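# Move as many desk boxes into the tote as yellow bins

## Task

Count every yellow bin on the shelving, then transfer that same number of boxes from the desk into the gray tote on the desk. Each must rest fully inside the tote, not on its edge. Nothing new may end up on the floor, and all other objects must stay on their shelf, table or counter. The robot must finish upright and level, since falling or tilting fails the job, and the result must hold without the robot holding it.

## Robot and tools

Robot: a Hello Robot Stretch 3, one arm only. It has a two-wheeled base (0.33 m long, 0.34 m wide), a lift carriage running up a mast, and a telescoping arm that reaches out to the robot's right side. The gripper can only go forward or back by driving the base. Turning in place pivots about the point between the wheels, 0.05 m behind the front edge. With the arm pulled in and the wrist folded, a turn sweeps a 0.28 m radius; an unfolded, level gripper reaches past that.

Frames: the base frame sits on the floor between the drive wheels, x forward, y left, z up. hand_pose is reported in it, located where closed fingertips meet; with all wrist joints at zero its x axis points up, y back toward the mast, z to the rear. The odometry frame is the base frame as it was when the scene began.

execute_actions: argument actions is a list holding one action (or empty, which just reports state and pictures). An action may contain base, joints, or both, plus optional contact_limits; its motions start at once and may end at different times. base holds exactly one key: translate_m is a relative drive in metres from the current spot, forward positive, range -1 to 1; rotate_rad is a relative turn in radians, left (counter-clockwise seen from above) positive, range -3.2 to 3.2. No sideways motion. A base command is measured from the position in the latest reported state. joints is a dictionary of absolute targets by name: lift_m 0 to 1.1 (arm height on mast), arm_m 0 to 0.52 (extension), wrist_yaw_rad -1.345 to 4.42 (0 along the arm, positive swings toward the front, 3.0 is folded over the base), wrist_pitch_rad -1.57 to 0.451 (0 level, negative tips fingers down), wrist_roll_rad -2.911 to 2.911 (0 means fingers side by side and level), gripper_m -0.089 to 0.179 (larger is wider; actual fingertip gap is 0.007 smaller near closed and 0.025 smaller fully open, zero below 0.007), head_pan_rad -3.953 to 1.73 (0 forward, positive left, -1.57 looks along the arm), head_tilt_rad -1.53 to 0.419 (negative looks down). Done tolerances: 0.004 for lift, arm and gripper, 0.02 for yaw, roll and head, 0.05 for pitch. Any joint or base omitted may still be driving toward its earlier target without this showing. Unknown keys or out-of-range numbers reject the whole call. No action runs beyond 15 s. cameras picks which of head_camera, nav_camera, wrist_camera to return (null, omitted or ["all"] gives all; [] gives none); the pictures line lists the image order.

contact_limits: only arm_m, a motor effort percentage 1 to 100; the arm stops with contact_stop near that effort (negative when retracting). Lower is gentler but too low halts immediately. It also caps the holding force until the next action. The result's contact_limits line shows the active, default and maximum values.

wait: seconds 0 to 10; commands nothing, returns state and images. zoom_image: camera plus region [x0, y0, x1, y1] in pixels of that camera's latest full image, origin top-left, at most 504 by 504. finished_scene: scene number; ends it permanently and reports success, so call it only once the boxes sit stably in the tote. If a call reports a stop, later robot calls in the same reply are skipped.

Results: base_status and joint_status give how each motion of the last action ended. done for the base means the wheels turned as commanded, slip included. off_target means it rested short and may still push. After contact_stop, time_out or torque_fault the old target is dropped; arm and lift go slack after a contact_stop until commanded again (a slack lift can sag under load or keep pressing). on_its_own covers uncommanded joints; held at there is the held target, not the position. motor_effort is percent of maximum, positive toward higher values, bracket is peak; readings carry fixed and random errors. Rest effort outside the normal range suggests pushing or carrying. Positive wheel effort pushes forward. base_odometry counts wheel turns; heading -3.142 to 3.142, left positive. turned_by_wheels and turned_by_imu give turn since last result. base_tilt in degrees (forward, right positive) has up to about 4 degrees of constant bias. lidar_m: 12 distances in metres from the base origin, 30-degree sectors starting straight ahead and going counter-clockwise (4th left, 7th behind, 10th right), one plane 0.17 m up, range 0.15 to 12, blind to clear objects; the mast and low robot parts can hide sectors 5, 6, 9, 10. wrist_depth_mm and head_depth_mm are 7 by 7 grids of median depths in mm (wrist 45 to 1000, head 280 to 4000, head image sideways); - means no reading. Camera intrinsics are given for head (896x504), nav (fisheye 672x504) and wrist (644x364).

Gripping: command gripper_m below the object's width; lower squeezes harder, but overload makes the stall guard ease off. To release, open at least 0.02 beyond the touch value. Readings do not confirm a grasp, so check images.

Safety: fold or unfold the wrist (yaw to 3.0) only with lift_m 0.32 to 0.95, pitch -0.4, roll near 0; once folded the lift may go down to 0.25. With yaw below -0.4 keep pitch at -0.5 or lower. The base moves fast (0.30 m/s, 1.9 rad/s) only when stowed: lift below 0.30, arm below 0.03, yaw above 2.54; otherwise 0.10 m/s and 0.63 rad/s. Base, wrist and head have no contact stop and will shove. Pushing into something rigid with the gripper above roughly 0.45 m can tip the robot, as can repeat pushes, driving while holding something fixed, or snagging furniture, especially backing up. If tilted, reverse the last move in small steps, free the gripper, and lower lift to about 0.2. Wrist servos overloaded for seconds shut off for 10 s. Avoid drops, slams and hard hits; loose objects may occasionally be nudged by outside forces. Between calls the robot keeps holding its last command while the simulation runs.

Each tool is called after "Request:" as name(argument=value, ...) on one line, values as JSON.

## Session

I'll start by checking the robot's state and camera views.

Request:
execute_actions(actions=[])

Scene clock: 0.00 s.
base_odometry: x=+0.000 y=+0.000 heading=+0.000 (m, m, rad; odometry frame)
turned_by_wheels: +0.000 (rad since the last result)
turned_by_imu: +0.000 (rad since the last result)
base_tilt: forward=-0.9 right=-0.5 (deg)
lidar_m: 2.66 1.12 0.78 0.73 0.74 1.73 1.62 1.65 1.65 0.98 0.90 1.50
head_depth_mm: 1946 3064 3174 3247 3236 2842 1980 / 1955 3050 3144 3163 3059 2782 1972 / 1948 3093 3123 3116 3167 2724 1967 / 1946 3042 2953 3027 3037 2687 1970 / 1955 2998 3037 3074 3109 2662 1973 / 1957 3013 2992 3058 3102 2681 1967 / 1967 2975 2573 2599 2601 2600 1962
base_status: not commanded
joint_positions: lift_m=+0.584 arm_m=+0.002 wrist_yaw_rad=+2.812 wrist_pitch_rad=-0.610 wrist_roll_rad=+0.006 gripper_m=+0.037 head_pan_rad=+0.008 head_tilt_rad=-0.007
joint_status: not commanded
motor_effort: left_wheel=+0 right_wheel=+0 lift_m=+24 arm_m=+1 wrist_yaw_rad=-1 wrist_pitch_rad=+3 wrist_roll_rad=+0 gripper_m=+1 head_pan_rad=+0 head_tilt_rad=+1 (%)
hand_pose: x=+0.0423 y=+0.0388 z=+0.5563 quat_wxyz=(+0.321, +0.702, +0.098, +0.629) (m; base frame)
wrist_depth_mm: - 680 744 814 906 999 - / - 740 815 908 - - - / 743 849 922 - - - - / 830 - 977 - - - - / 884 854 886 880 901 858 887 / 752 749 - 753 771 759 754 / 681 675 - 673 653 669 674
pictures: head_camera (sideways: a quarter turn clockwise sets it upright), nav_camera (sideways: a quarter turn counterclockwise sets it upright), wrist_camera
Images, in order (width x height): head_camera 896x504, nav_camera 672x504, wrist_camera 644x364.

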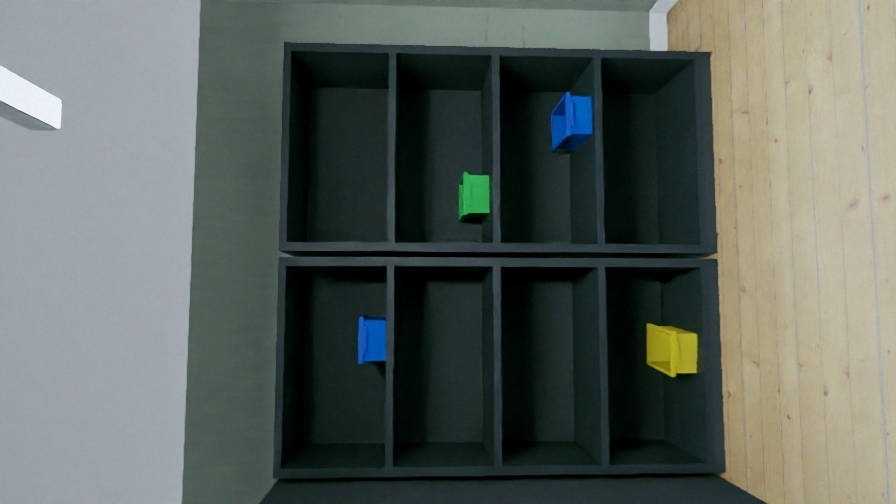

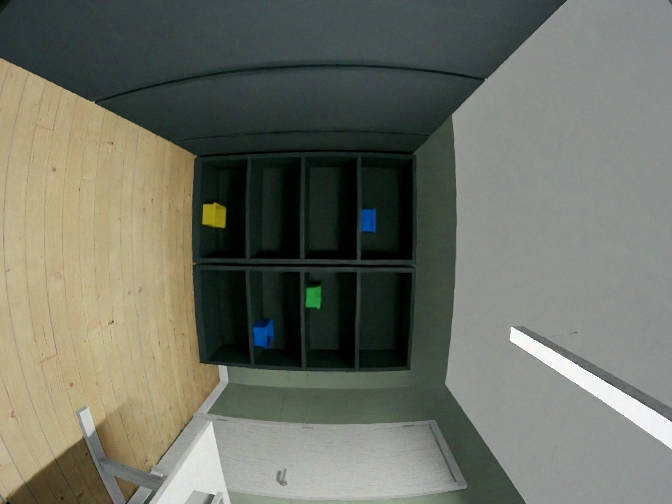

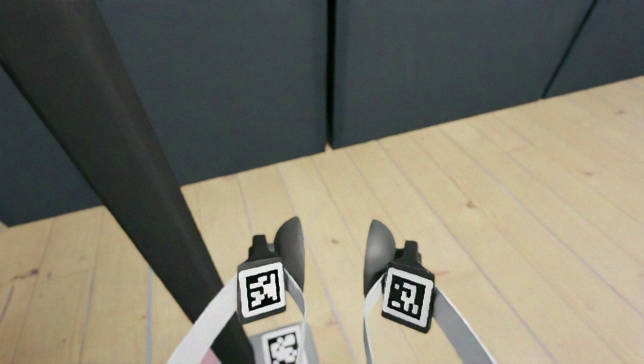

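Request:
execute_actions(actions=[{"joints": {"head_pan_rad": -1.57, "head_tilt_rad": -0.5}}], cameras=["head_camera", "nav_camera"])

Request:
execute_actions(actions=[{"joints": {"head_pan_rad": -3.14, "head_tilt_rad": -0.2}}], cameras=["head_camera", "nav_camera"])

Request:
execute_actions(actions=[{"joints": {"head_pan_rad": 1.57, "head_tilt_rad": -0.2}}], cameras=["head_camera", "nav_camera"])

Scene clock: 6.00 s.
base_odometry: x=+0.000 y=+0.000 heading=+0.000 (m, m, rad; odometry frame)
turned_by_wheels: +0.000 (rad since the last result)
turned_by_imu: +0.000 (rad since the last result)
base_tilt: forward=-0.9 right=-0.5 (deg)
lidar_m: 2.67 1.12 0.78 0.73 0.75 1.72 1.62 1.65 1.65 0.98 0.91 1.50
head_depth_mm: 1335 1464 1625 1851 1917 1507 1246 / 1325 1448 1615 1747 1752 1501 1244 / 1304 1441 1562 1137 1707 1507 1245 / 1298 1433 1532 1131 1501 1494 1244 / 1288 1416 1522 1133 1346 1456 1246 / 1282 1400 1507 1127 1108 1493 1237 / 1269 1389 1495 1126 1114 1449 1238
base_status: not commanded
joint_positions: lift_m=+0.584 arm_m=+0.002 wrist_yaw_rad=+2.812 wrist_pitch_rad=-0.610 wrist_roll_rad=+0.006 gripper_m=+0.037 head_pan_rad=-1.563 head_tilt_rad=-0.494
joint_status: all done
motor_effort: left_wheel=+0(0) right_wheel=+0(1) lift_m=+24(25) arm_m=+1(1) wrist_yaw_rad=+0(1) wrist_pitch_rad=+3(3) wrist_roll_rad=-1(0) gripper_m=-2(1) head_pan_rad=-3(39) head_tilt_rad=-3(22) (%)
hand_pose: x=+0.0423 y=+0.0388 z=+0.5563 quat_wxyz=(+0.321, +0.702, +0.098, +0.629) (m; base frame)
wrist_depth_mm: - 673 725 798 897 - - / - 747 834 905 - - - / 752 853 908 - - - - / 830 - - - 987 - - / 897 837 879 882 888 880 855 / 755 753 - 744 765 762 764 / 674 688 - 684 654 665 682
pictures: head_camera (sideways: a quarter turn clockwise sets it upright), nav_camera (sideways: a quarter turn counterclockwise sets it upright)
Images, in order (width x height): head_camera 896x504, nav_camera 672x504.

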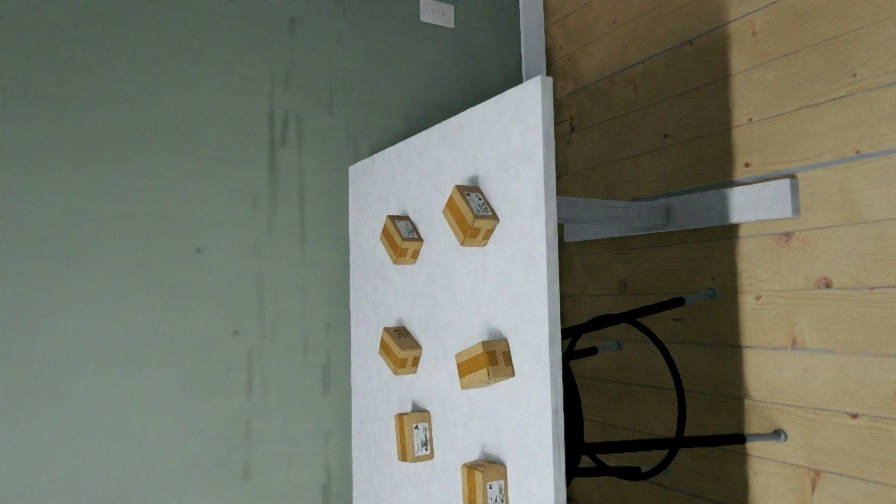

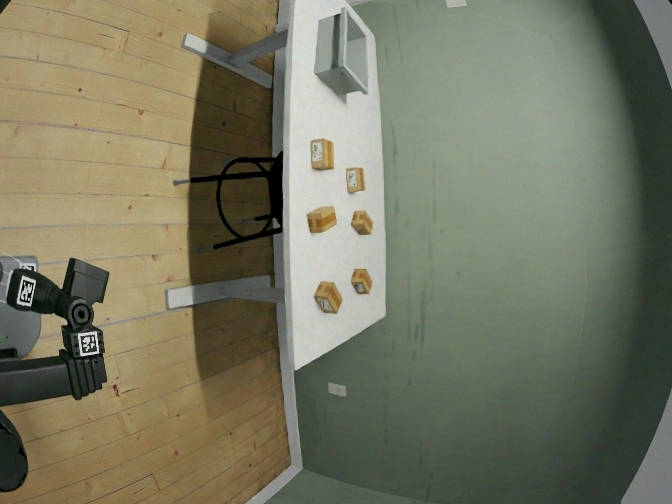

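Scene clock: 7.33 s.
base_odometry: x=+0.000 y=+0.000 heading=+0.000 (m, m, rad; odometry frame)
turned_by_wheels: +0.000 (rad since the last result)
turned_by_imu: +0.000 (rad since the last result)
base_tilt: forward=-0.9 right=-0.5 (deg)
lidar_m: 2.66 1.13 0.78 0.73 0.74 1.72 1.62 1.66 1.65 0.98 0.91 1.50
head_depth_mm: 1468 1539 1616 1702 1810 1892 1537 / 1451 1519 1600 1704 1799 1871 1538 / 1432 1503 1582 1680 1768 1846 1528 / 1421 1491 1568 1658 1759 1851 1535 / 1411 1477 1553 1640 1728 1821 1538 / 1403 1464 1539 1613 1712 1787 1533 / 1379 1447 1523 1592 1696 1777 1540
base_status: not commanded
joint_positions: lift_m=+0.584 arm_m=+0.002 wrist_yaw_rad=+2.812 wrist_pitch_rad=-0.610 wrist_roll_rad=+0.006 gripper_m=+0.037 head_pan_rad=-3.133 head_tilt_rad=-0.211
joint_status: all done
motor_effort: left_wheel=+0(0) right_wheel=-1(0) lift_m=+24(24) arm_m=+1(1) wrist_yaw_rad=+0(0) wrist_pitch_rad=+3(3) wrist_roll_rad=+0(1) gripper_m=+0(0) head_pan_rad=-3(39) head_tilt_rad=+4(19) (%)
hand_pose: x=+0.0423 y=+0.0388 z=+0.5563 quat_wxyz=(+0.321, +0.702, +0.098, +0.629) (m; base frame)
wrist_depth_mm: - 687 748 831 892 - - / - 751 809 915 - - - / 755 842 916 - - - - / 840 - 990 995 994 - - / 866 848 883 872 885 867 877 / 758 766 - 774 788 762 759 / 676 686 - 674 651 669 667
pictures: head_camera (sideways: a quarter turn clockwise sets it upright), nav_camera (sideways: a quarter turn counterclockwise sets it upright)
Images, in order (width x height): head_camera 896x504, nav_camera 672x504.

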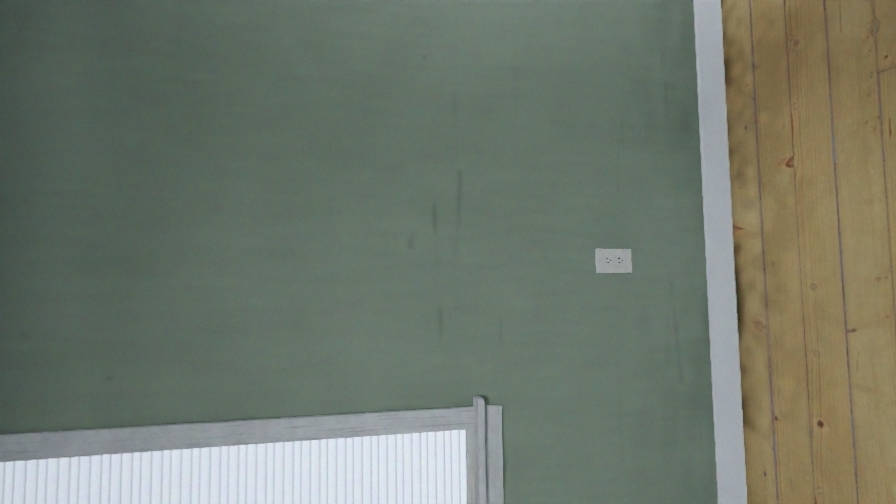

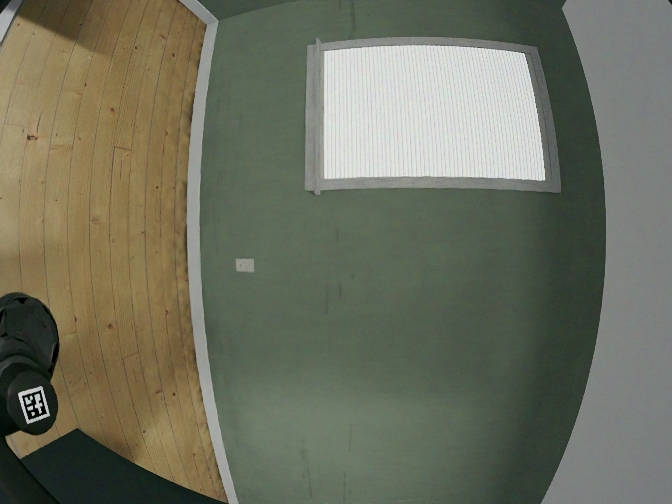

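Scene clock: 10.00 s.
base_odometry: x=+0.000 y=+0.000 heading=+0.000 (m, m, rad; odometry frame)
turned_by_wheels: +0.000 (rad since the last result)
turned_by_imu: +0.000 (rad since the last result)
base_tilt: forward=-0.9 right=-0.5 (deg)
lidar_m: 2.67 1.13 0.78 0.73 0.75 1.72 1.62 1.65 1.65 0.98 0.91 1.50
head_depth_mm: 638 674 711 751 797 841 896 / 629 661 697 736 779 833 892 / 623 654 689 728 770 817 872 / 618 647 681 719 759 807 859 / 612 640 672 710 752 795 847 / 605 633 664 703 740 786 834 / 599 627 658 692 731 775 826
base_status: not commanded
joint_positions: lift_m=+0.584 arm_m=+0.002 wrist_yaw_rad=+2.812 wrist_pitch_rad=-0.610 wrist_roll_rad=+0.006 gripper_m=+0.037 head_pan_rad=+1.563 head_tilt_rad=-0.211
joint_status: all done
motor_effort: left_wheel=+0(1) right_wheel=-1(0) lift_m=+24(24) arm_m=+1(1) wrist_yaw_rad=+0(0) wrist_pitch_rad=+3(3) wrist_roll_rad=+0(0) gripper_m=+0(0) head_pan_rad=+4(39) head_tilt_rad=+4(4) (%)
hand_pose: x=+0.0423 y=+0.0388 z=+0.5563 quat_wxyz=(+0.321, +0.702, +0.098, +0.629) (m; base frame)
wrist_depth_mm: - 667 735 799 912 - - / - 754 824 922 - - - / 744 848 933 - - - - / 837 - 999 - - - - / 860 840 891 872 887 867 865 / 755 751 - 763 790 754 756 / 674 671 - 666 648 671 669
pictures: head_camera (sideways: a quarter turn clockwise sets it upright), nav_camera (sideways: a quarter turn counterclockwise sets it upright)
Images, in order (width x height): head_camera 896x504, nav_camera 672x504.

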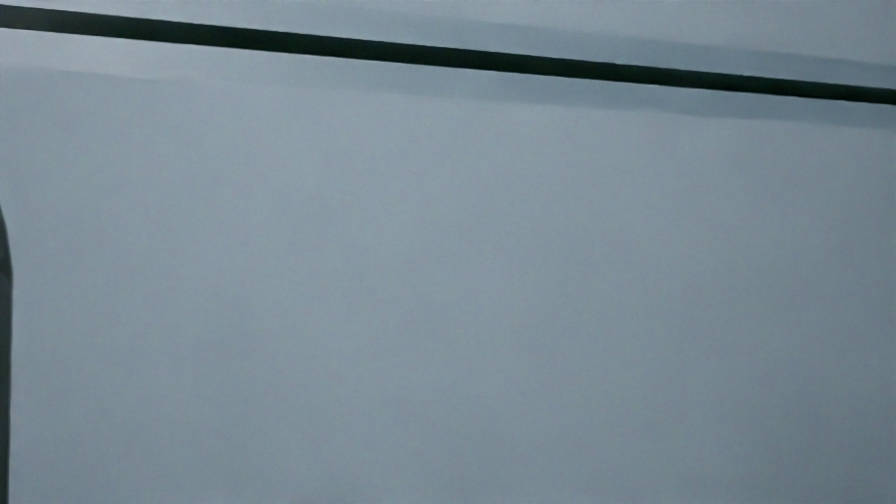

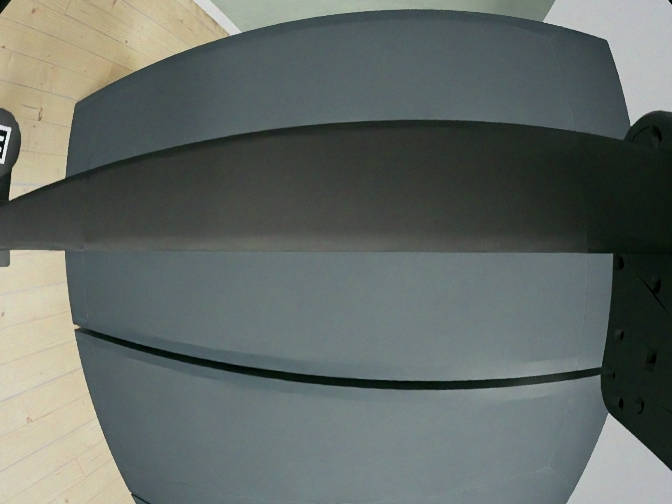

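Request:
execute_actions(actions=[{"base": {"rotate_rad": 0.09}, "joints": {"wrist_yaw_rad": 3.0, "wrist_pitch_rad": -0.4, "lift_m": 0.4, "head_pan_rad": -3.9, "head_tilt_rad": -0.5}}], cameras=["head_camera", "nav_camera"])

Request:
execute_actions(actions=[{"joints": {"lift_m": 0.27}}], cameras=[])

Scene clock: 29.50 s.
base_odometry: x=+0.000 y=+0.000 heading=+0.090 (m, m, rad; odometry frame)
turned_by_wheels: +0.090 (rad since the last result)
turned_by_imu: +0.091 (rad since the last result)
base_tilt: forward=-0.9 right=-0.5 (deg)
lidar_m: 2.67 1.02 0.75 0.73 0.76 1.67 1.62 1.69 1.61 0.98 0.91 2.22
head_depth_mm: - - - - - - 1095 / 738 - - - - - - / 2020 2200 2370 1080 1228 1374 1279 / 1867 2060 2290 2430 1878 1502 1238 / 1718 1870 2056 2246 1885 1497 1238 / 1579 1707 1864 2049 1878 1495 1239 / 1467 1569 1709 1876 1869 1489 1239
base_status: done
joint_positions: lift_m=+0.401 arm_m=+0.002 wrist_yaw_rad=+2.998 wrist_pitch_rad=-0.420 wrist_roll_rad=+0.006 gripper_m=+0.037 head_pan_rad=-3.893 head_tilt_rad=-0.494
joint_status: all done
motor_effort: left_wheel=-2(6) right_wheel=+1(3) lift_m=+10(20) arm_m=+1(0) wrist_yaw_rad=+1(2) wrist_pitch_rad=+6(6) wrist_roll_rad=+0(1) gripper_m=+0(0) head_pan_rad=-3(38) head_tilt_rad=-3(19) (%)
hand_pose: x=+0.0107 y=+0.0751 z=+0.4130 quat_wxyz=(+0.197, +0.702, +0.097, +0.677) (m; base frame)
wrist_depth_mm: 691 - 714 720 745 742 770 / 756 754 776 794 806 835 849 / - 833 846 862 886 924 954 / 924 863 921 920 925 - 998 / 773 779 - 772 811 791 788 / 650 651 - 666 663 659 661 / 553 571 - 579 537 559 567
pictures: head_camera (sideways: a quarter turn clockwise sets it upright), nav_camera (sideways: a quarter turn counterclockwise sets it upright)
Images, in order (width x height): head_camera 896x504, nav_camera 672x504.

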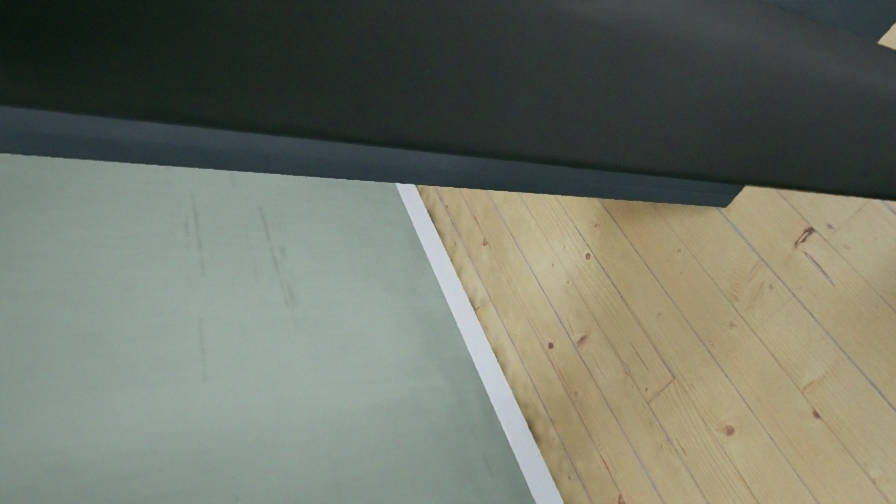

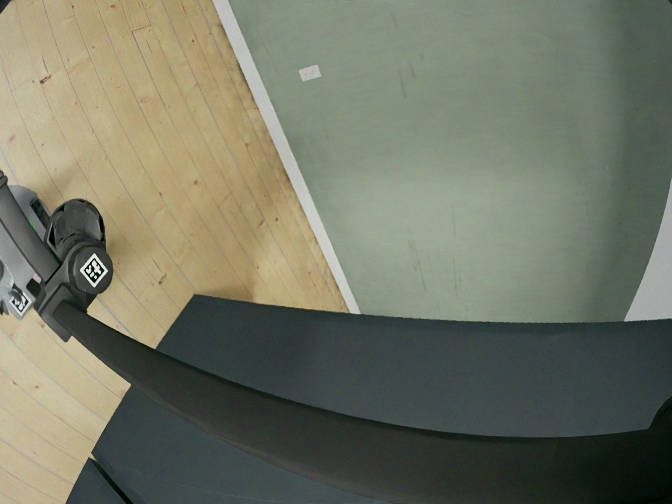

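Scene clock: 31.50 s.
base_odometry: x=+0.000 y=+0.000 heading=+0.090 (m, m, rad; odometry frame)
turned_by_wheels: +0.000 (rad since the last result)
turned_by_imu: +0.000 (rad since the last result)
base_tilt: forward=-0.9 right=-0.5 (deg)
lidar_m: 2.67 1.02 0.75 0.73 0.76 1.68 1.62 1.69 1.61 0.98 0.91 2.21
head_depth_mm: - - - - - - 1093 / 737 - - - - - - / 2015 2187 2386 1080 1224 1373 1272 / 1883 2065 2297 2431 1881 1498 1243 / 1715 1872 2055 2253 1884 1501 1241 / 1572 1710 1868 2050 1881 1494 1237 / 1468 1573 1714 1861 1879 1487 1241
base_status: not commanded
joint_positions: lift_m=+0.271 arm_m=+0.002 wrist_yaw_rad=+2.998 wrist_pitch_rad=-0.419 wrist_roll_rad=+0.006 gripper_m=+0.037 head_pan_rad=-3.893 head_tilt_rad=-0.494
joint_status: all done
motor_effort: left_wheel=-2(3) right_wheel=+1(1) lift_m=+10(12) arm_m=+1(1) wrist_yaw_rad=+1(1) wrist_pitch_rad=+6(6) wrist_roll_rad=-1(1) gripper_m=+0(1) head_pan_rad=-3(3) head_tilt_rad=-4(1) (%)
hand_pose: x=+0.0107 y=+0.0752 z=+0.2831 quat_wxyz=(+0.197, +0.702, +0.097, +0.678) (m; base frame)
wrist_depth_mm: 678 - 708 715 725 745 779 / 731 754 781 778 818 822 850 / 856 822 834 875 870 913 898 / 715 735 723 734 722 741 747 / 589 580 - 588 603 589 590 / 494 497 - - 509 493 495 / - - - - 409 420 422
pictures: none
No camera images: the call's "cameras" was empty. Leave "cameras" out to get every camera's image.

Request:
execute_actions(actions=[{"base": {"translate_m": -1.0}, "joints": {"head_pan_rad": 1.2, "head_tilt_rad": -0.3}}], cameras=["head_camera", "nav_camera"])

Scene clock: 38.63 s.
base_odometry: x=-0.996 y=-0.090 heading=+0.090 (m, m, rad; odometry frame)
turned_by_wheels: +0.000 (rad since the last result)
turned_by_imu: +0.000 (rad since the last result)
base_tilt: forward=-0.9 right=-0.5 (deg)
lidar_m: 2.73 1.05 0.85 2.21 0.88 0.65 0.63 0.65 0.91 1.54 1.31 1.41
head_depth_mm: 752 808 879 960 1059 1178 1306 / 719 772 833 904 987 1098 1219 / 708 751 808 866 944 1027 1136 / 866 922 983 1050 1133 1230 1293 / 1952 2064 2206 2379 2427 1782 1405 / 1903 1994 2129 2292 2372 1774 1401 / 1820 1922 2041 2183 2273 1777 1404
base_status: done
joint_positions: lift_m=+0.271 arm_m=+0.002 wrist_yaw_rad=+2.999 wrist_pitch_rad=-0.419 wrist_roll_rad=+0.006 gripper_m=+0.037 head_pan_rad=+1.193 head_tilt_rad=-0.310
joint_status: all done
motor_effort: left_wheel=-2(10) right_wheel=+1(4) lift_m=+10(10) arm_m=+1(1) wrist_yaw_rad=+0(1) wrist_pitch_rad=+6(6) wrist_roll_rad=-1(1) gripper_m=+0(1) head_pan_rad=+3(39) head_tilt_rad=+2(18) (%)
hand_pose: x=+0.0106 y=+0.0752 z=+0.2831 quat_wxyz=(+0.197, +0.702, +0.097, +0.678) (m; base frame)
wrist_depth_mm: 846 - - - - 779 774 / 851 - - - - 837 874 / 832 989 991 984 917 918 911 / 713 722 728 746 717 754 746 / 578 584 - 592 611 590 589 / 489 509 - - 507 495 495 / - - - - 412 421 423
pictures: head_camera (sideways: a quarter turn clockwise sets it upright), nav_camera (sideways: a quarter turn counterclockwise sets it upright)
Images, in order (width x height): head_camera 896x504, nav_camera 672x504.

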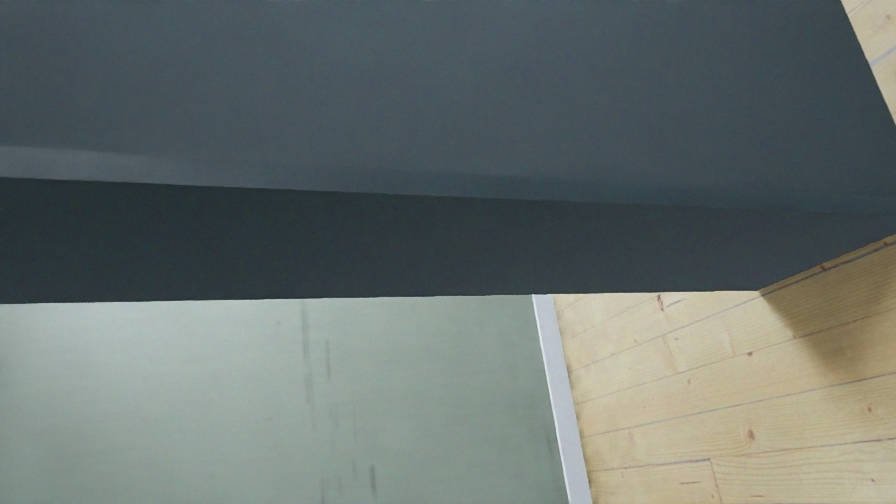

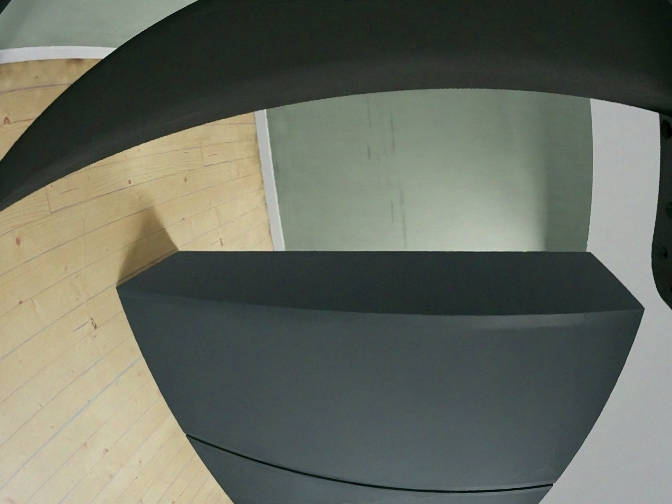

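Request:
execute_actions(actions=[{"base": {"rotate_rad": 1.5708}, "joints": {"head_pan_rad": 0.0, "head_tilt_rad": -0.5}}], cameras=["nav_camera"])

Request:
execute_actions(actions=[{"base": {"translate_m": 1.0}, "joints": {"head_pan_rad": -0.8, "head_tilt_rad": -0.3}}], cameras=["head_camera", "nav_camera"])

Scene clock: 46.90 s.
base_odometry: x=-0.996 y=-0.090 heading=+1.661 (m, m, rad; odometry frame)
turned_by_wheels: +1.571 (rad since the last result)
turned_by_imu: +1.579 (rad since the last result)
base_tilt: forward=-0.9 right=-0.4 (deg)
lidar_m: 2.21 0.89 0.65 0.63 0.65 0.89 1.54 1.31 2.20 2.88 1.06 0.85
head_depth_mm: 1819 1951 1089 1083 1082 1143 1218 / 1853 2033 2258 2412 1763 1454 1242 / 1852 2044 2247 2429 1888 1505 1244 / 1846 2029 2265 2429 1884 1499 1238 / 1840 2025 2244 2428 1893 1501 1240 / 1840 2028 2264 2403 1889 1496 1237 / 1796 1844 1844 1864 1753 1488 1238
base_status: done
joint_positions: lift_m=+0.271 arm_m=+0.002 wrist_yaw_rad=+2.999 wrist_pitch_rad=-0.419 wrist_roll_rad=+0.006 gripper_m=+0.037 head_pan_rad=+0.007 head_tilt_rad=-0.494
joint_status: all done
motor_effort: left_wheel=-1(9) right_wheel=+1(5) lift_m=+10(10) arm_m=+1(1) wrist_yaw_rad=+1(1) wrist_pitch_rad=+6(6) wrist_roll_rad=-1(1) gripper_m=+0(1) head_pan_rad=-2(37) head_tilt_rad=-3(15) (%)
hand_pose: x=+0.0106 y=+0.0752 z=+0.2831 quat_wxyz=(+0.197, +0.702, +0.097, +0.678) (m; base frame)
wrist_depth_mm: 583 - 612 616 635 662 667 / 629 648 673 686 704 713 741 / 687 690 727 753 766 791 817 / 718 729 740 736 730 739 743 / 584 585 - 575 621 586 594 / 488 502 - - 506 492 488 / - - - - 407 422 421
pictures: nav_camera (sideways: a quarter turn counterclockwise sets it upright)
Images, in order (width x height): nav_camera 672x504.

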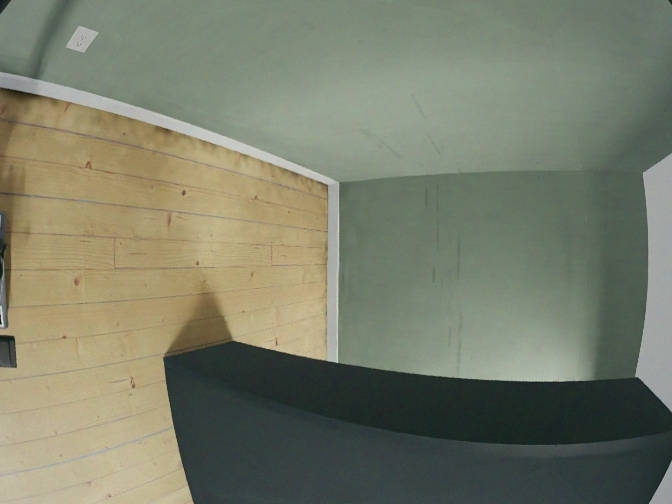

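Scene clock: 51.93 s.
base_odometry: x=-1.086 y=+0.906 heading=+1.660 (m, m, rad; odometry frame)
turned_by_wheels: +0.000 (rad since the last result)
turned_by_imu: +0.001 (rad since the last result)
base_tilt: forward=-0.9 right=-0.5 (deg)
lidar_m: 1.21 0.88 0.65 0.62 0.65 0.89 2.48 2.20 0.41 0.39 0.41 1.26
head_depth_mm: 2121 2230 376 393 417 443 472 / 1877 2040 2246 2497 2447 1724 1296 / 1659 1792 1934 2124 2211 1785 1408 / 1484 1586 1698 1830 1990 1782 1409 / 1342 1424 1516 1620 1751 1756 1406 / 1221 1291 1370 1454 1556 1632 1402 / 1125 1183 1247 1321 1397 1484 1402
base_status: done
joint_positions: lift_m=+0.271 arm_m=+0.002 wrist_yaw_rad=+2.999 wrist_pitch_rad=-0.419 wrist_roll_rad=+0.006 gripper_m=+0.037 head_pan_rad=-0.793 head_tilt_rad=-0.309
joint_status: all done
motor_effort: left_wheel=-2(6) right_wheel=+1(6) lift_m=+10(10) arm_m=+1(1) wrist_yaw_rad=+1(1) wrist_pitch_rad=+6(6) wrist_roll_rad=-1(1) gripper_m=+0(0) head_pan_rad=-3(37) head_tilt_rad=+2(16) (%)
hand_pose: x=+0.0106 y=+0.0752 z=+0.2831 quat_wxyz=(+0.197, +0.702, +0.097, +0.678) (m; base frame)
wrist_depth_mm: 567 - 611 615 637 652 662 / 623 642 662 681 700 709 730 / 685 709 716 736 765 784 805 / 709 719 727 731 745 749 742 / 573 595 - 589 613 588 594 / 482 510 - - 507 489 493 / - - - - 411 422 422
pictures: head_camera (sideways: a quarter turn clockwise sets it upright), nav_camera (sideways: a quarter turn counterclockwise sets it upright)
Images, in order (width x height): head_camera 896x504, nav_camera 672x504.

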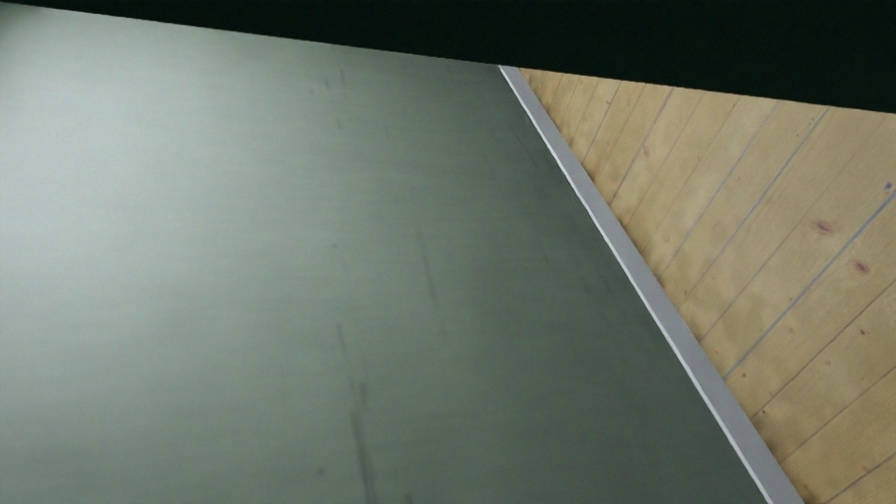

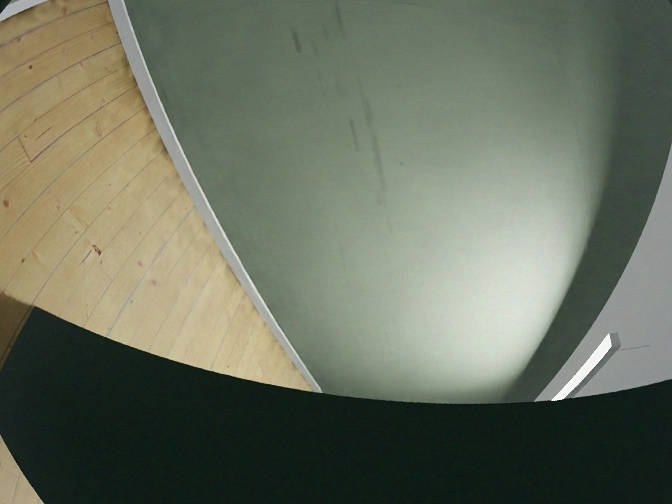

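Request:
execute_actions(actions=[{"base": {"translate_m": 0.8}, "joints": {"head_pan_rad": -1.9, "head_tilt_rad": -0.15}}], cameras=["head_camera", "nav_camera"])

Scene clock: 61.57 s.
base_odometry: x=-1.157 y=+1.703 heading=+1.660 (m, m, rad; odometry frame)
turned_by_wheels: +0.000 (rad since the last result)
turned_by_imu: +0.001 (rad since the last result)
base_tilt: forward=-0.9 right=-0.5 (deg)
lidar_m: 0.42 0.43 0.60 0.62 0.65 0.88 2.48 0.72 1.01 1.60 0.59 0.43
head_depth_mm: 1320 953 1458 1480 1519 1284 1037 / 1277 1335 1396 1418 1536 1346 1478 / 1266 1314 1372 1410 1491 1544 1563 / 2426 2161 2273 2355 2430 2035 1616 / 2781 3027 3127 3242 3000 2151 1612 / 2784 3840 3971 - 3262 2148 1612 / 2789 3734 3859 - 3249 2162 1616
base_status: done
joint_positions: lift_m=+0.271 arm_m=+0.002 wrist_yaw_rad=+2.999 wrist_pitch_rad=-0.419 wrist_roll_rad=+0.006 gripper_m=+0.037 head_pan_rad=-1.893 head_tilt_rad=-0.162
joint_status: all done
motor_effort: left_wheel=-2(6) right_wheel=+1(5) lift_m=+10(10) arm_m=+1(1) wrist_yaw_rad=+0(1) wrist_pitch_rad=+6(6) wrist_roll_rad=-1(1) gripper_m=+1(0) head_pan_rad=-3(37) head_tilt_rad=+4(15) (%)
hand_pose: x=+0.0106 y=+0.0752 z=+0.2831 quat_wxyz=(+0.197, +0.702, +0.097, +0.678) (m; base frame)
wrist_depth_mm: 569 - 604 611 625 625 450 / 623 635 651 666 701 651 454 / 676 691 728 736 753 663 458 / 706 721 744 743 743 658 462 / 581 589 - 584 609 583 455 / 488 500 - - 508 497 457 / - - - - 406 425 419
pictures: head_camera (sideways: a quarter turn clockwise sets it upright), nav_camera (sideways: a quarter turn counterclockwise sets it upright)
Images, in order (width x height): head_camera 896x504, nav_camera 672x504.

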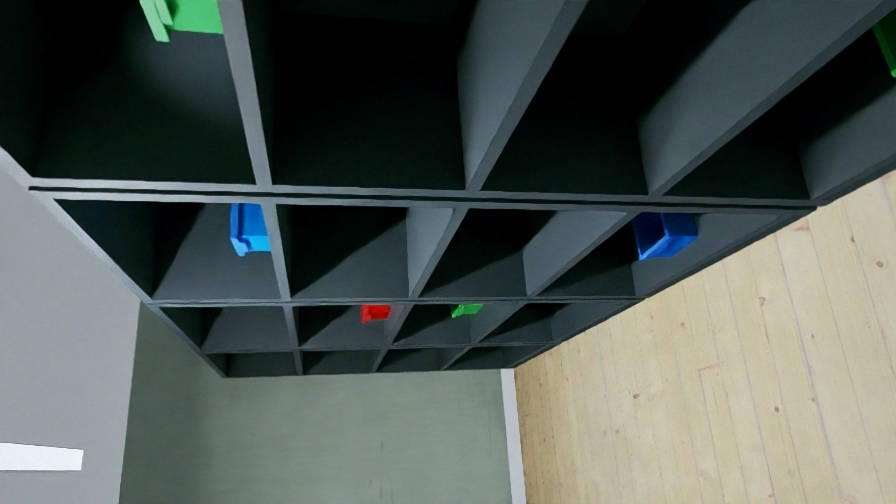

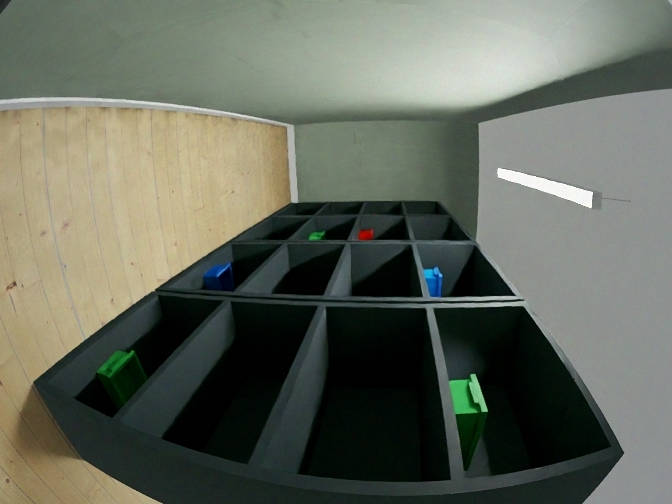

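Request:
execute_actions(actions=[{"base": {"rotate_rad": -1.5788}, "joints": {"head_pan_rad": -1.0, "head_tilt_rad": -0.3}}], cameras=["nav_camera"])

Request:
execute_actions(actions=[{"base": {"translate_m": 1.0}, "joints": {"head_pan_rad": -1.57, "head_tilt_rad": -0.35}}], cameras=["head_camera", "nav_camera"])

Scene clock: 71.53 s.
base_odometry: x=-1.157 y=+1.703 heading=+0.082 (m, m, rad; odometry frame)
turned_by_wheels: -1.579 (rad since the last result)
turned_by_imu: -1.587 (rad since the last result)
base_tilt: forward=-0.9 right=-0.5 (deg)
lidar_m: 1.58 0.59 0.43 0.42 0.43 0.60 0.62 0.65 0.89 2.48 0.72 1.01
head_depth_mm: 2869 3019 3170 3326 2518 1810 1429 / 916 3095 3266 3385 2500 1813 1421 / 736 794 868 950 1054 1181 1307 / 616 657 703 759 821 895 987 / 625 1164 1259 875 1387 1027 1280 / 838 1262 1371 1026 1463 1105 1293 / 782 1357 1450 1133 1456 1204 1330
base_status: done
joint_positions: lift_m=+0.271 arm_m=+0.002 wrist_yaw_rad=+2.999 wrist_pitch_rad=-0.419 wrist_roll_rad=+0.006 gripper_m=+0.037 head_pan_rad=-1.007 head_tilt_rad=-0.297
joint_status: all done
motor_effort: left_wheel=+1(10) right_wheel=-2(5) lift_m=+10(10) arm_m=+0(0) wrist_yaw_rad=+0(0) wrist_pitch_rad=+6(6) wrist_roll_rad=-1(0) gripper_m=+0(0) head_pan_rad=+3(39) head_tilt_rad=-1(13) (%)
hand_pose: x=+0.0106 y=+0.0752 z=+0.2831 quat_wxyz=(+0.197, +0.702, +0.097, +0.678) (m; base frame)
wrist_depth_mm: 395 - 417 419 434 444 454 / 430 433 452 460 470 485 491 / 466 481 488 512 532 539 552 / 524 521 547 560 571 588 602 / 538 568 - 591 611 592 587 / 486 507 - - 512 494 491 / - - - - 406 420 419
pictures: nav_camera (sideways: a quarter turn counterclockwise sets it upright)
Images, in order (width x height): nav_camera 672x504.

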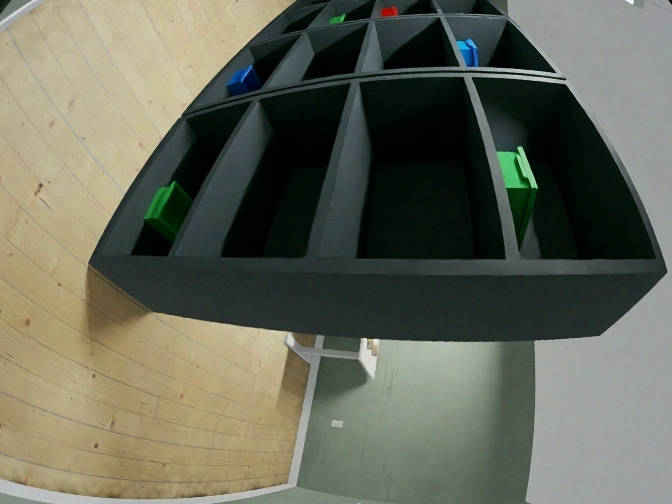

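Scene clock: 76.57 s.
base_odometry: x=-0.160 y=+1.785 heading=+0.082 (m, m, rad; odometry frame)
turned_by_wheels: +0.000 (rad since the last result)
turned_by_imu: +0.001 (rad since the last result)
base_tilt: forward=-0.9 right=-0.4 (deg)
lidar_m: 1.54 0.58 0.42 0.41 0.43 0.59 1.62 0.84 0.72 0.71 0.66 1.01
head_depth_mm: 549 933 1006 836 1184 1016 890 / 550 932 1008 837 1185 1013 885 / 552 933 1005 834 1182 1013 884 / 554 934 1009 831 1178 1011 883 / 559 933 1006 828 1182 1009 883 / 561 934 996 825 1088 999 880 / 566 782 784 738 743 795 835
base_status: done
joint_positions: lift_m=+0.271 arm_m=+0.002 wrist_yaw_rad=+2.999 wrist_pitch_rad=-0.419 wrist_roll_rad=+0.006 gripper_m=+0.037 head_pan_rad=-1.563 head_tilt_rad=-0.346
joint_status: all done
motor_effort: left_wheel=+2(10) right_wheel=-2(4) lift_m=+10(10) arm_m=+0(1) wrist_yaw_rad=+1(0) wrist_pitch_rad=+6(6) wrist_roll_rad=+0(0) gripper_m=-1(1) head_pan_rad=-3(32) head_tilt_rad=-3(6) (%)
hand_pose: x=+0.0106 y=+0.0752 z=+0.2831 quat_wxyz=(+0.197, +0.702, +0.097, +0.678) (m; base frame)
wrist_depth_mm: 391 - 409 413 425 434 445 / 422 431 443 451 466 481 490 / 458 473 485 497 515 525 545 / 514 522 538 542 561 586 589 / 541 550 - 576 589 597 590 / 484 508 - - 508 494 498 / - - - - 406 424 420
pictures: head_camera (sideways: a quarter turn clockwise sets it upright), nav_camera (sideways: a quarter turn counterclockwise sets it upright)
Images, in order (width x height): head_camera 896x504, nav_camera 672x504.

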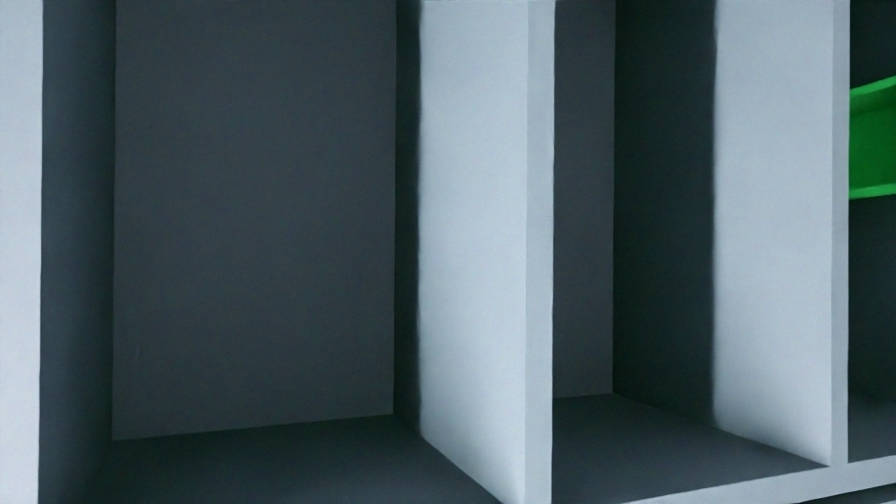

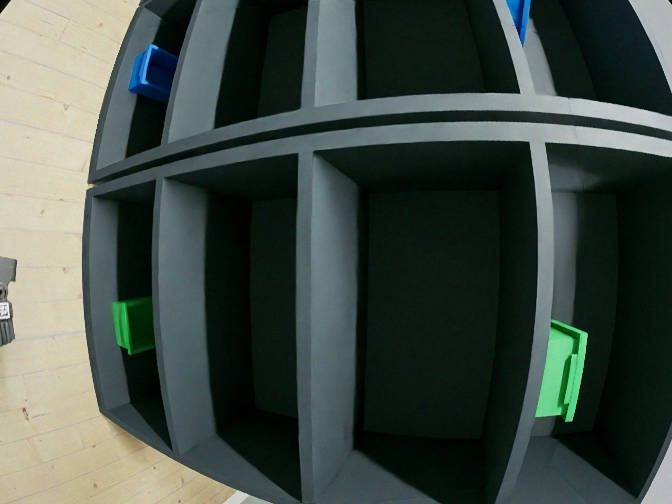

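Request:
execute_actions(actions=[{"base": {"translate_m": 0.95}, "joints": {"head_pan_rad": -1.57, "head_tilt_rad": -0.3}}], cameras=["nav_camera"])

Request:
execute_actions(actions=[{"base": {"translate_m": 0.95}, "joints": {"head_pan_rad": -1.57, "head_tilt_rad": -0.3}}], cameras=["nav_camera"])

Request:
execute_actions(actions=[{"joints": {"head_pan_rad": -0.9, "head_tilt_rad": -0.3}}], cameras=["head_camera", "nav_camera"])

Scene clock: 93.57 s.
base_odometry: x=+0.786 y=+1.862 heading=+0.082 (m, m, rad; odometry frame)
turned_by_wheels: +0.000 (rad since the last result)
turned_by_imu: +0.001 (rad since the last result)
base_tilt: forward=-0.9 right=-0.5 (deg)
lidar_m: 1.51 0.57 0.42 0.40 0.42 0.58 1.64 0.85 0.71 0.66 0.66 1.34
head_depth_mm: 583 943 1011 921 1179 1056 860 / 543 941 1009 923 1174 1054 859 / 547 941 1011 918 1178 1055 857 / 552 942 1010 916 1178 1050 858 / 593 940 1008 912 1183 1053 855 / 518 936 1002 909 954 1010 854 / 521 750 752 753 687 762 804
base_status: done
joint_positions: lift_m=+0.271 arm_m=+0.002 wrist_yaw_rad=+2.999 wrist_pitch_rad=-0.419 wrist_roll_rad=+0.006 gripper_m=+0.037 head_pan_rad=-1.563 head_tilt_rad=-0.310
joint_status: all done
motor_effort: left_wheel=+1(10) right_wheel=-1(3) lift_m=+10(10) arm_m=+0(0) wrist_yaw_rad=+1(1) wrist_pitch_rad=+6(6) wrist_roll_rad=+0(1) gripper_m=+0(1) head_pan_rad=-3(3) head_tilt_rad=+4(7) (%)
hand_pose: x=+0.0106 y=+0.0752 z=+0.2831 quat_wxyz=(+0.197, +0.702, +0.097, +0.678) (m; base frame)
wrist_depth_mm: 383 - 401 408 421 431 437 / 415 422 436 444 456 467 477 / 452 459 478 490 503 516 533 / 502 510 533 545 555 564 582 / 532 543 - 568 593 594 608 / 489 512 - - 508 490 491 / - - - - 408 423 423
pictures: nav_camera (sideways: a quarter turn counterclockwise sets it upright)
Images, in order (width x height): nav_camera 672x504.

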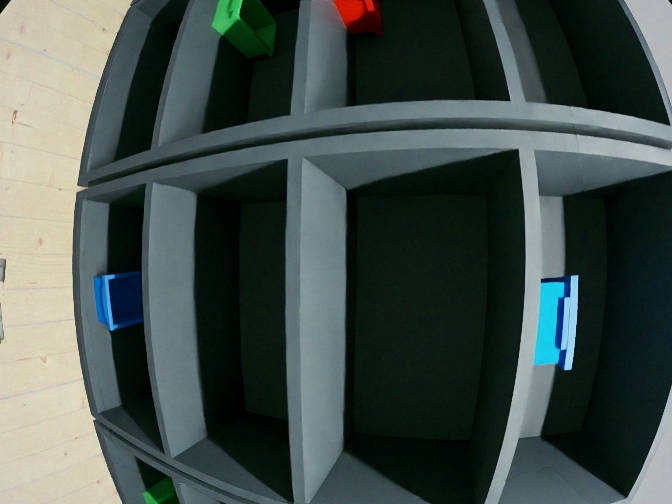

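Scene clock: 98.43 s.
base_odometry: x=+1.733 y=+1.940 heading=+0.082 (m, m, rad; odometry frame)
turned_by_wheels: +0.000 (rad since the last result)
turned_by_imu: +0.001 (rad since the last result)
base_tilt: forward=-0.9 right=-0.5 (deg)
lidar_m: 1.24 0.55 0.41 0.39 0.41 0.57 1.61 0.86 0.85 0.95 0.67 1.28
head_depth_mm: 582 949 1018 924 1190 1056 862 / 584 950 1017 922 1189 1054 856 / 587 951 1020 848 1189 1051 858 / 590 948 999 727 1150 975 883 / 594 950 1006 732 1145 957 881 / 597 939 997 904 914 1000 884 / 601 715 718 720 680 751 806
base_status: done
joint_positions: lift_m=+0.271 arm_m=+0.002 wrist_yaw_rad=+2.999 wrist_pitch_rad=-0.419 wrist_roll_rad=+0.006 gripper_m=+0.037 head_pan_rad=-1.563 head_tilt_rad=-0.310
joint_status: all done
motor_effort: left_wheel=+1(11) right_wheel=-1(3) lift_m=+10(10) arm_m=+0(1) wrist_yaw_rad=+1(0) wrist_pitch_rad=+6(6) wrist_roll_rad=+0(1) gripper_m=+0(0) head_pan_rad=-1(2) head_tilt_rad=+4(3) (%)
hand_pose: x=+0.0106 y=+0.0752 z=+0.2831 quat_wxyz=(+0.197, +0.702, +0.097, +0.678) (m; base frame)
wrist_depth_mm: 376 - 392 403 408 418 425 / 404 418 428 441 447 458 474 / 448 451 467 484 499 513 522 / 489 504 528 532 550 561 569 / 525 541 - 562 592 589 588 / 487 503 - - 506 489 491 / - - - - 407 420 428
pictures: nav_camera (sideways: a quarter turn counterclockwise sets it upright)
Images, in order (width x height): nav_camera 672x504.

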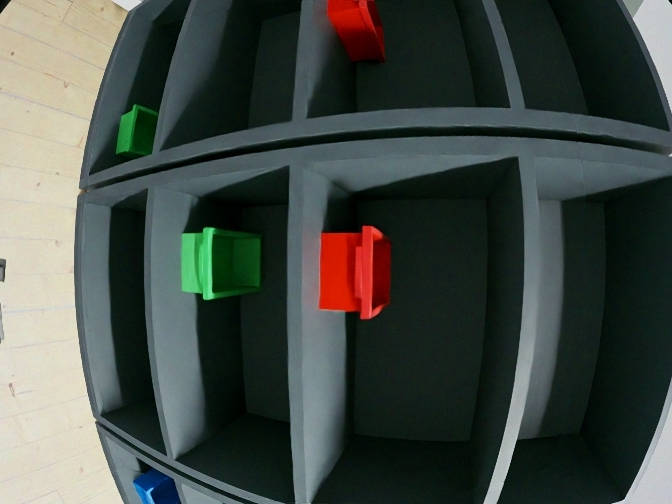

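Scene clock: 99.37 s.
base_odometry: x=+1.733 y=+1.940 heading=+0.082 (m, m, rad; odometry frame)
turned_by_wheels: +0.000 (rad since the last result)
turned_by_imu: +0.000 (rad since the last result)
base_tilt: forward=-0.9 right=-0.4 (deg)
lidar_m: 1.24 0.55 0.41 0.39 0.41 0.57 1.60 0.86 0.85 0.95 0.67 1.28
head_depth_mm: 521 583 664 743 697 992 835 / 557 586 620 660 712 787 838 / 997 1103 1186 789 1244 843 913 / 1088 1202 1260 919 1435 1051 1249 / 1196 1308 1324 1038 1425 1136 1321 / 1268 1356 1392 1140 1428 1557 1363 / 1170 1225 1304 1332 1404 1528 1407
base_status: not commanded
joint_positions: lift_m=+0.271 arm_m=+0.002 wrist_yaw_rad=+2.999 wrist_pitch_rad=-0.419 wrist_roll_rad=+0.006 gripper_m=+0.037 head_pan_rad=-0.907 head_tilt_rad=-0.310
joint_status: all done
motor_effort: left_wheel=+1(1) right_wheel=-1(1) lift_m=+10(10) arm_m=+1(1) wrist_yaw_rad=+0(0) wrist_pitch_rad=+6(6) wrist_roll_rad=-1(1) gripper_m=+1(0) head_pan_rad=+4(34) head_tilt_rad=+3(2) (%)
hand_pose: x=+0.0106 y=+0.0752 z=+0.2831 quat_wxyz=(+0.197, +0.702, +0.097, +0.678) (m; base frame)
wrist_depth_mm: 376 - 392 399 408 416 431 / 404 414 430 444 449 459 467 / 446 455 469 483 492 508 523 / 497 502 524 536 544 569 573 / 531 545 - 574 575 595 601 / 483 500 - - 502 493 494 / - - - - 408 419 425
pictures: head_camera (sideways: a quarter turn clockwise sets it upright), nav_camera (sideways: a quarter turn counterclockwise sets it upright)
Images, in order (width x height): head_camera 896x504, nav_camera 672x504.

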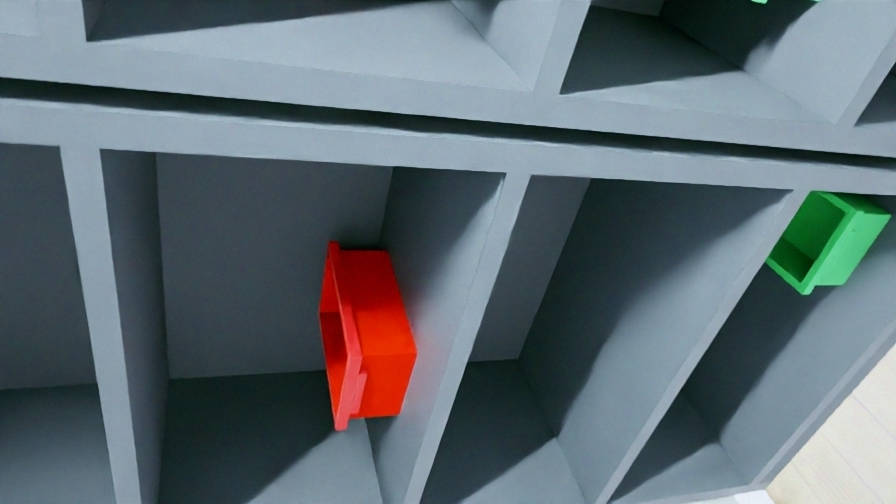

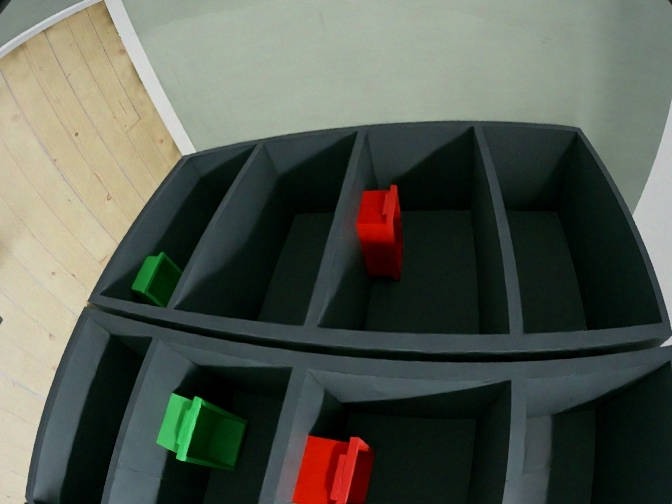

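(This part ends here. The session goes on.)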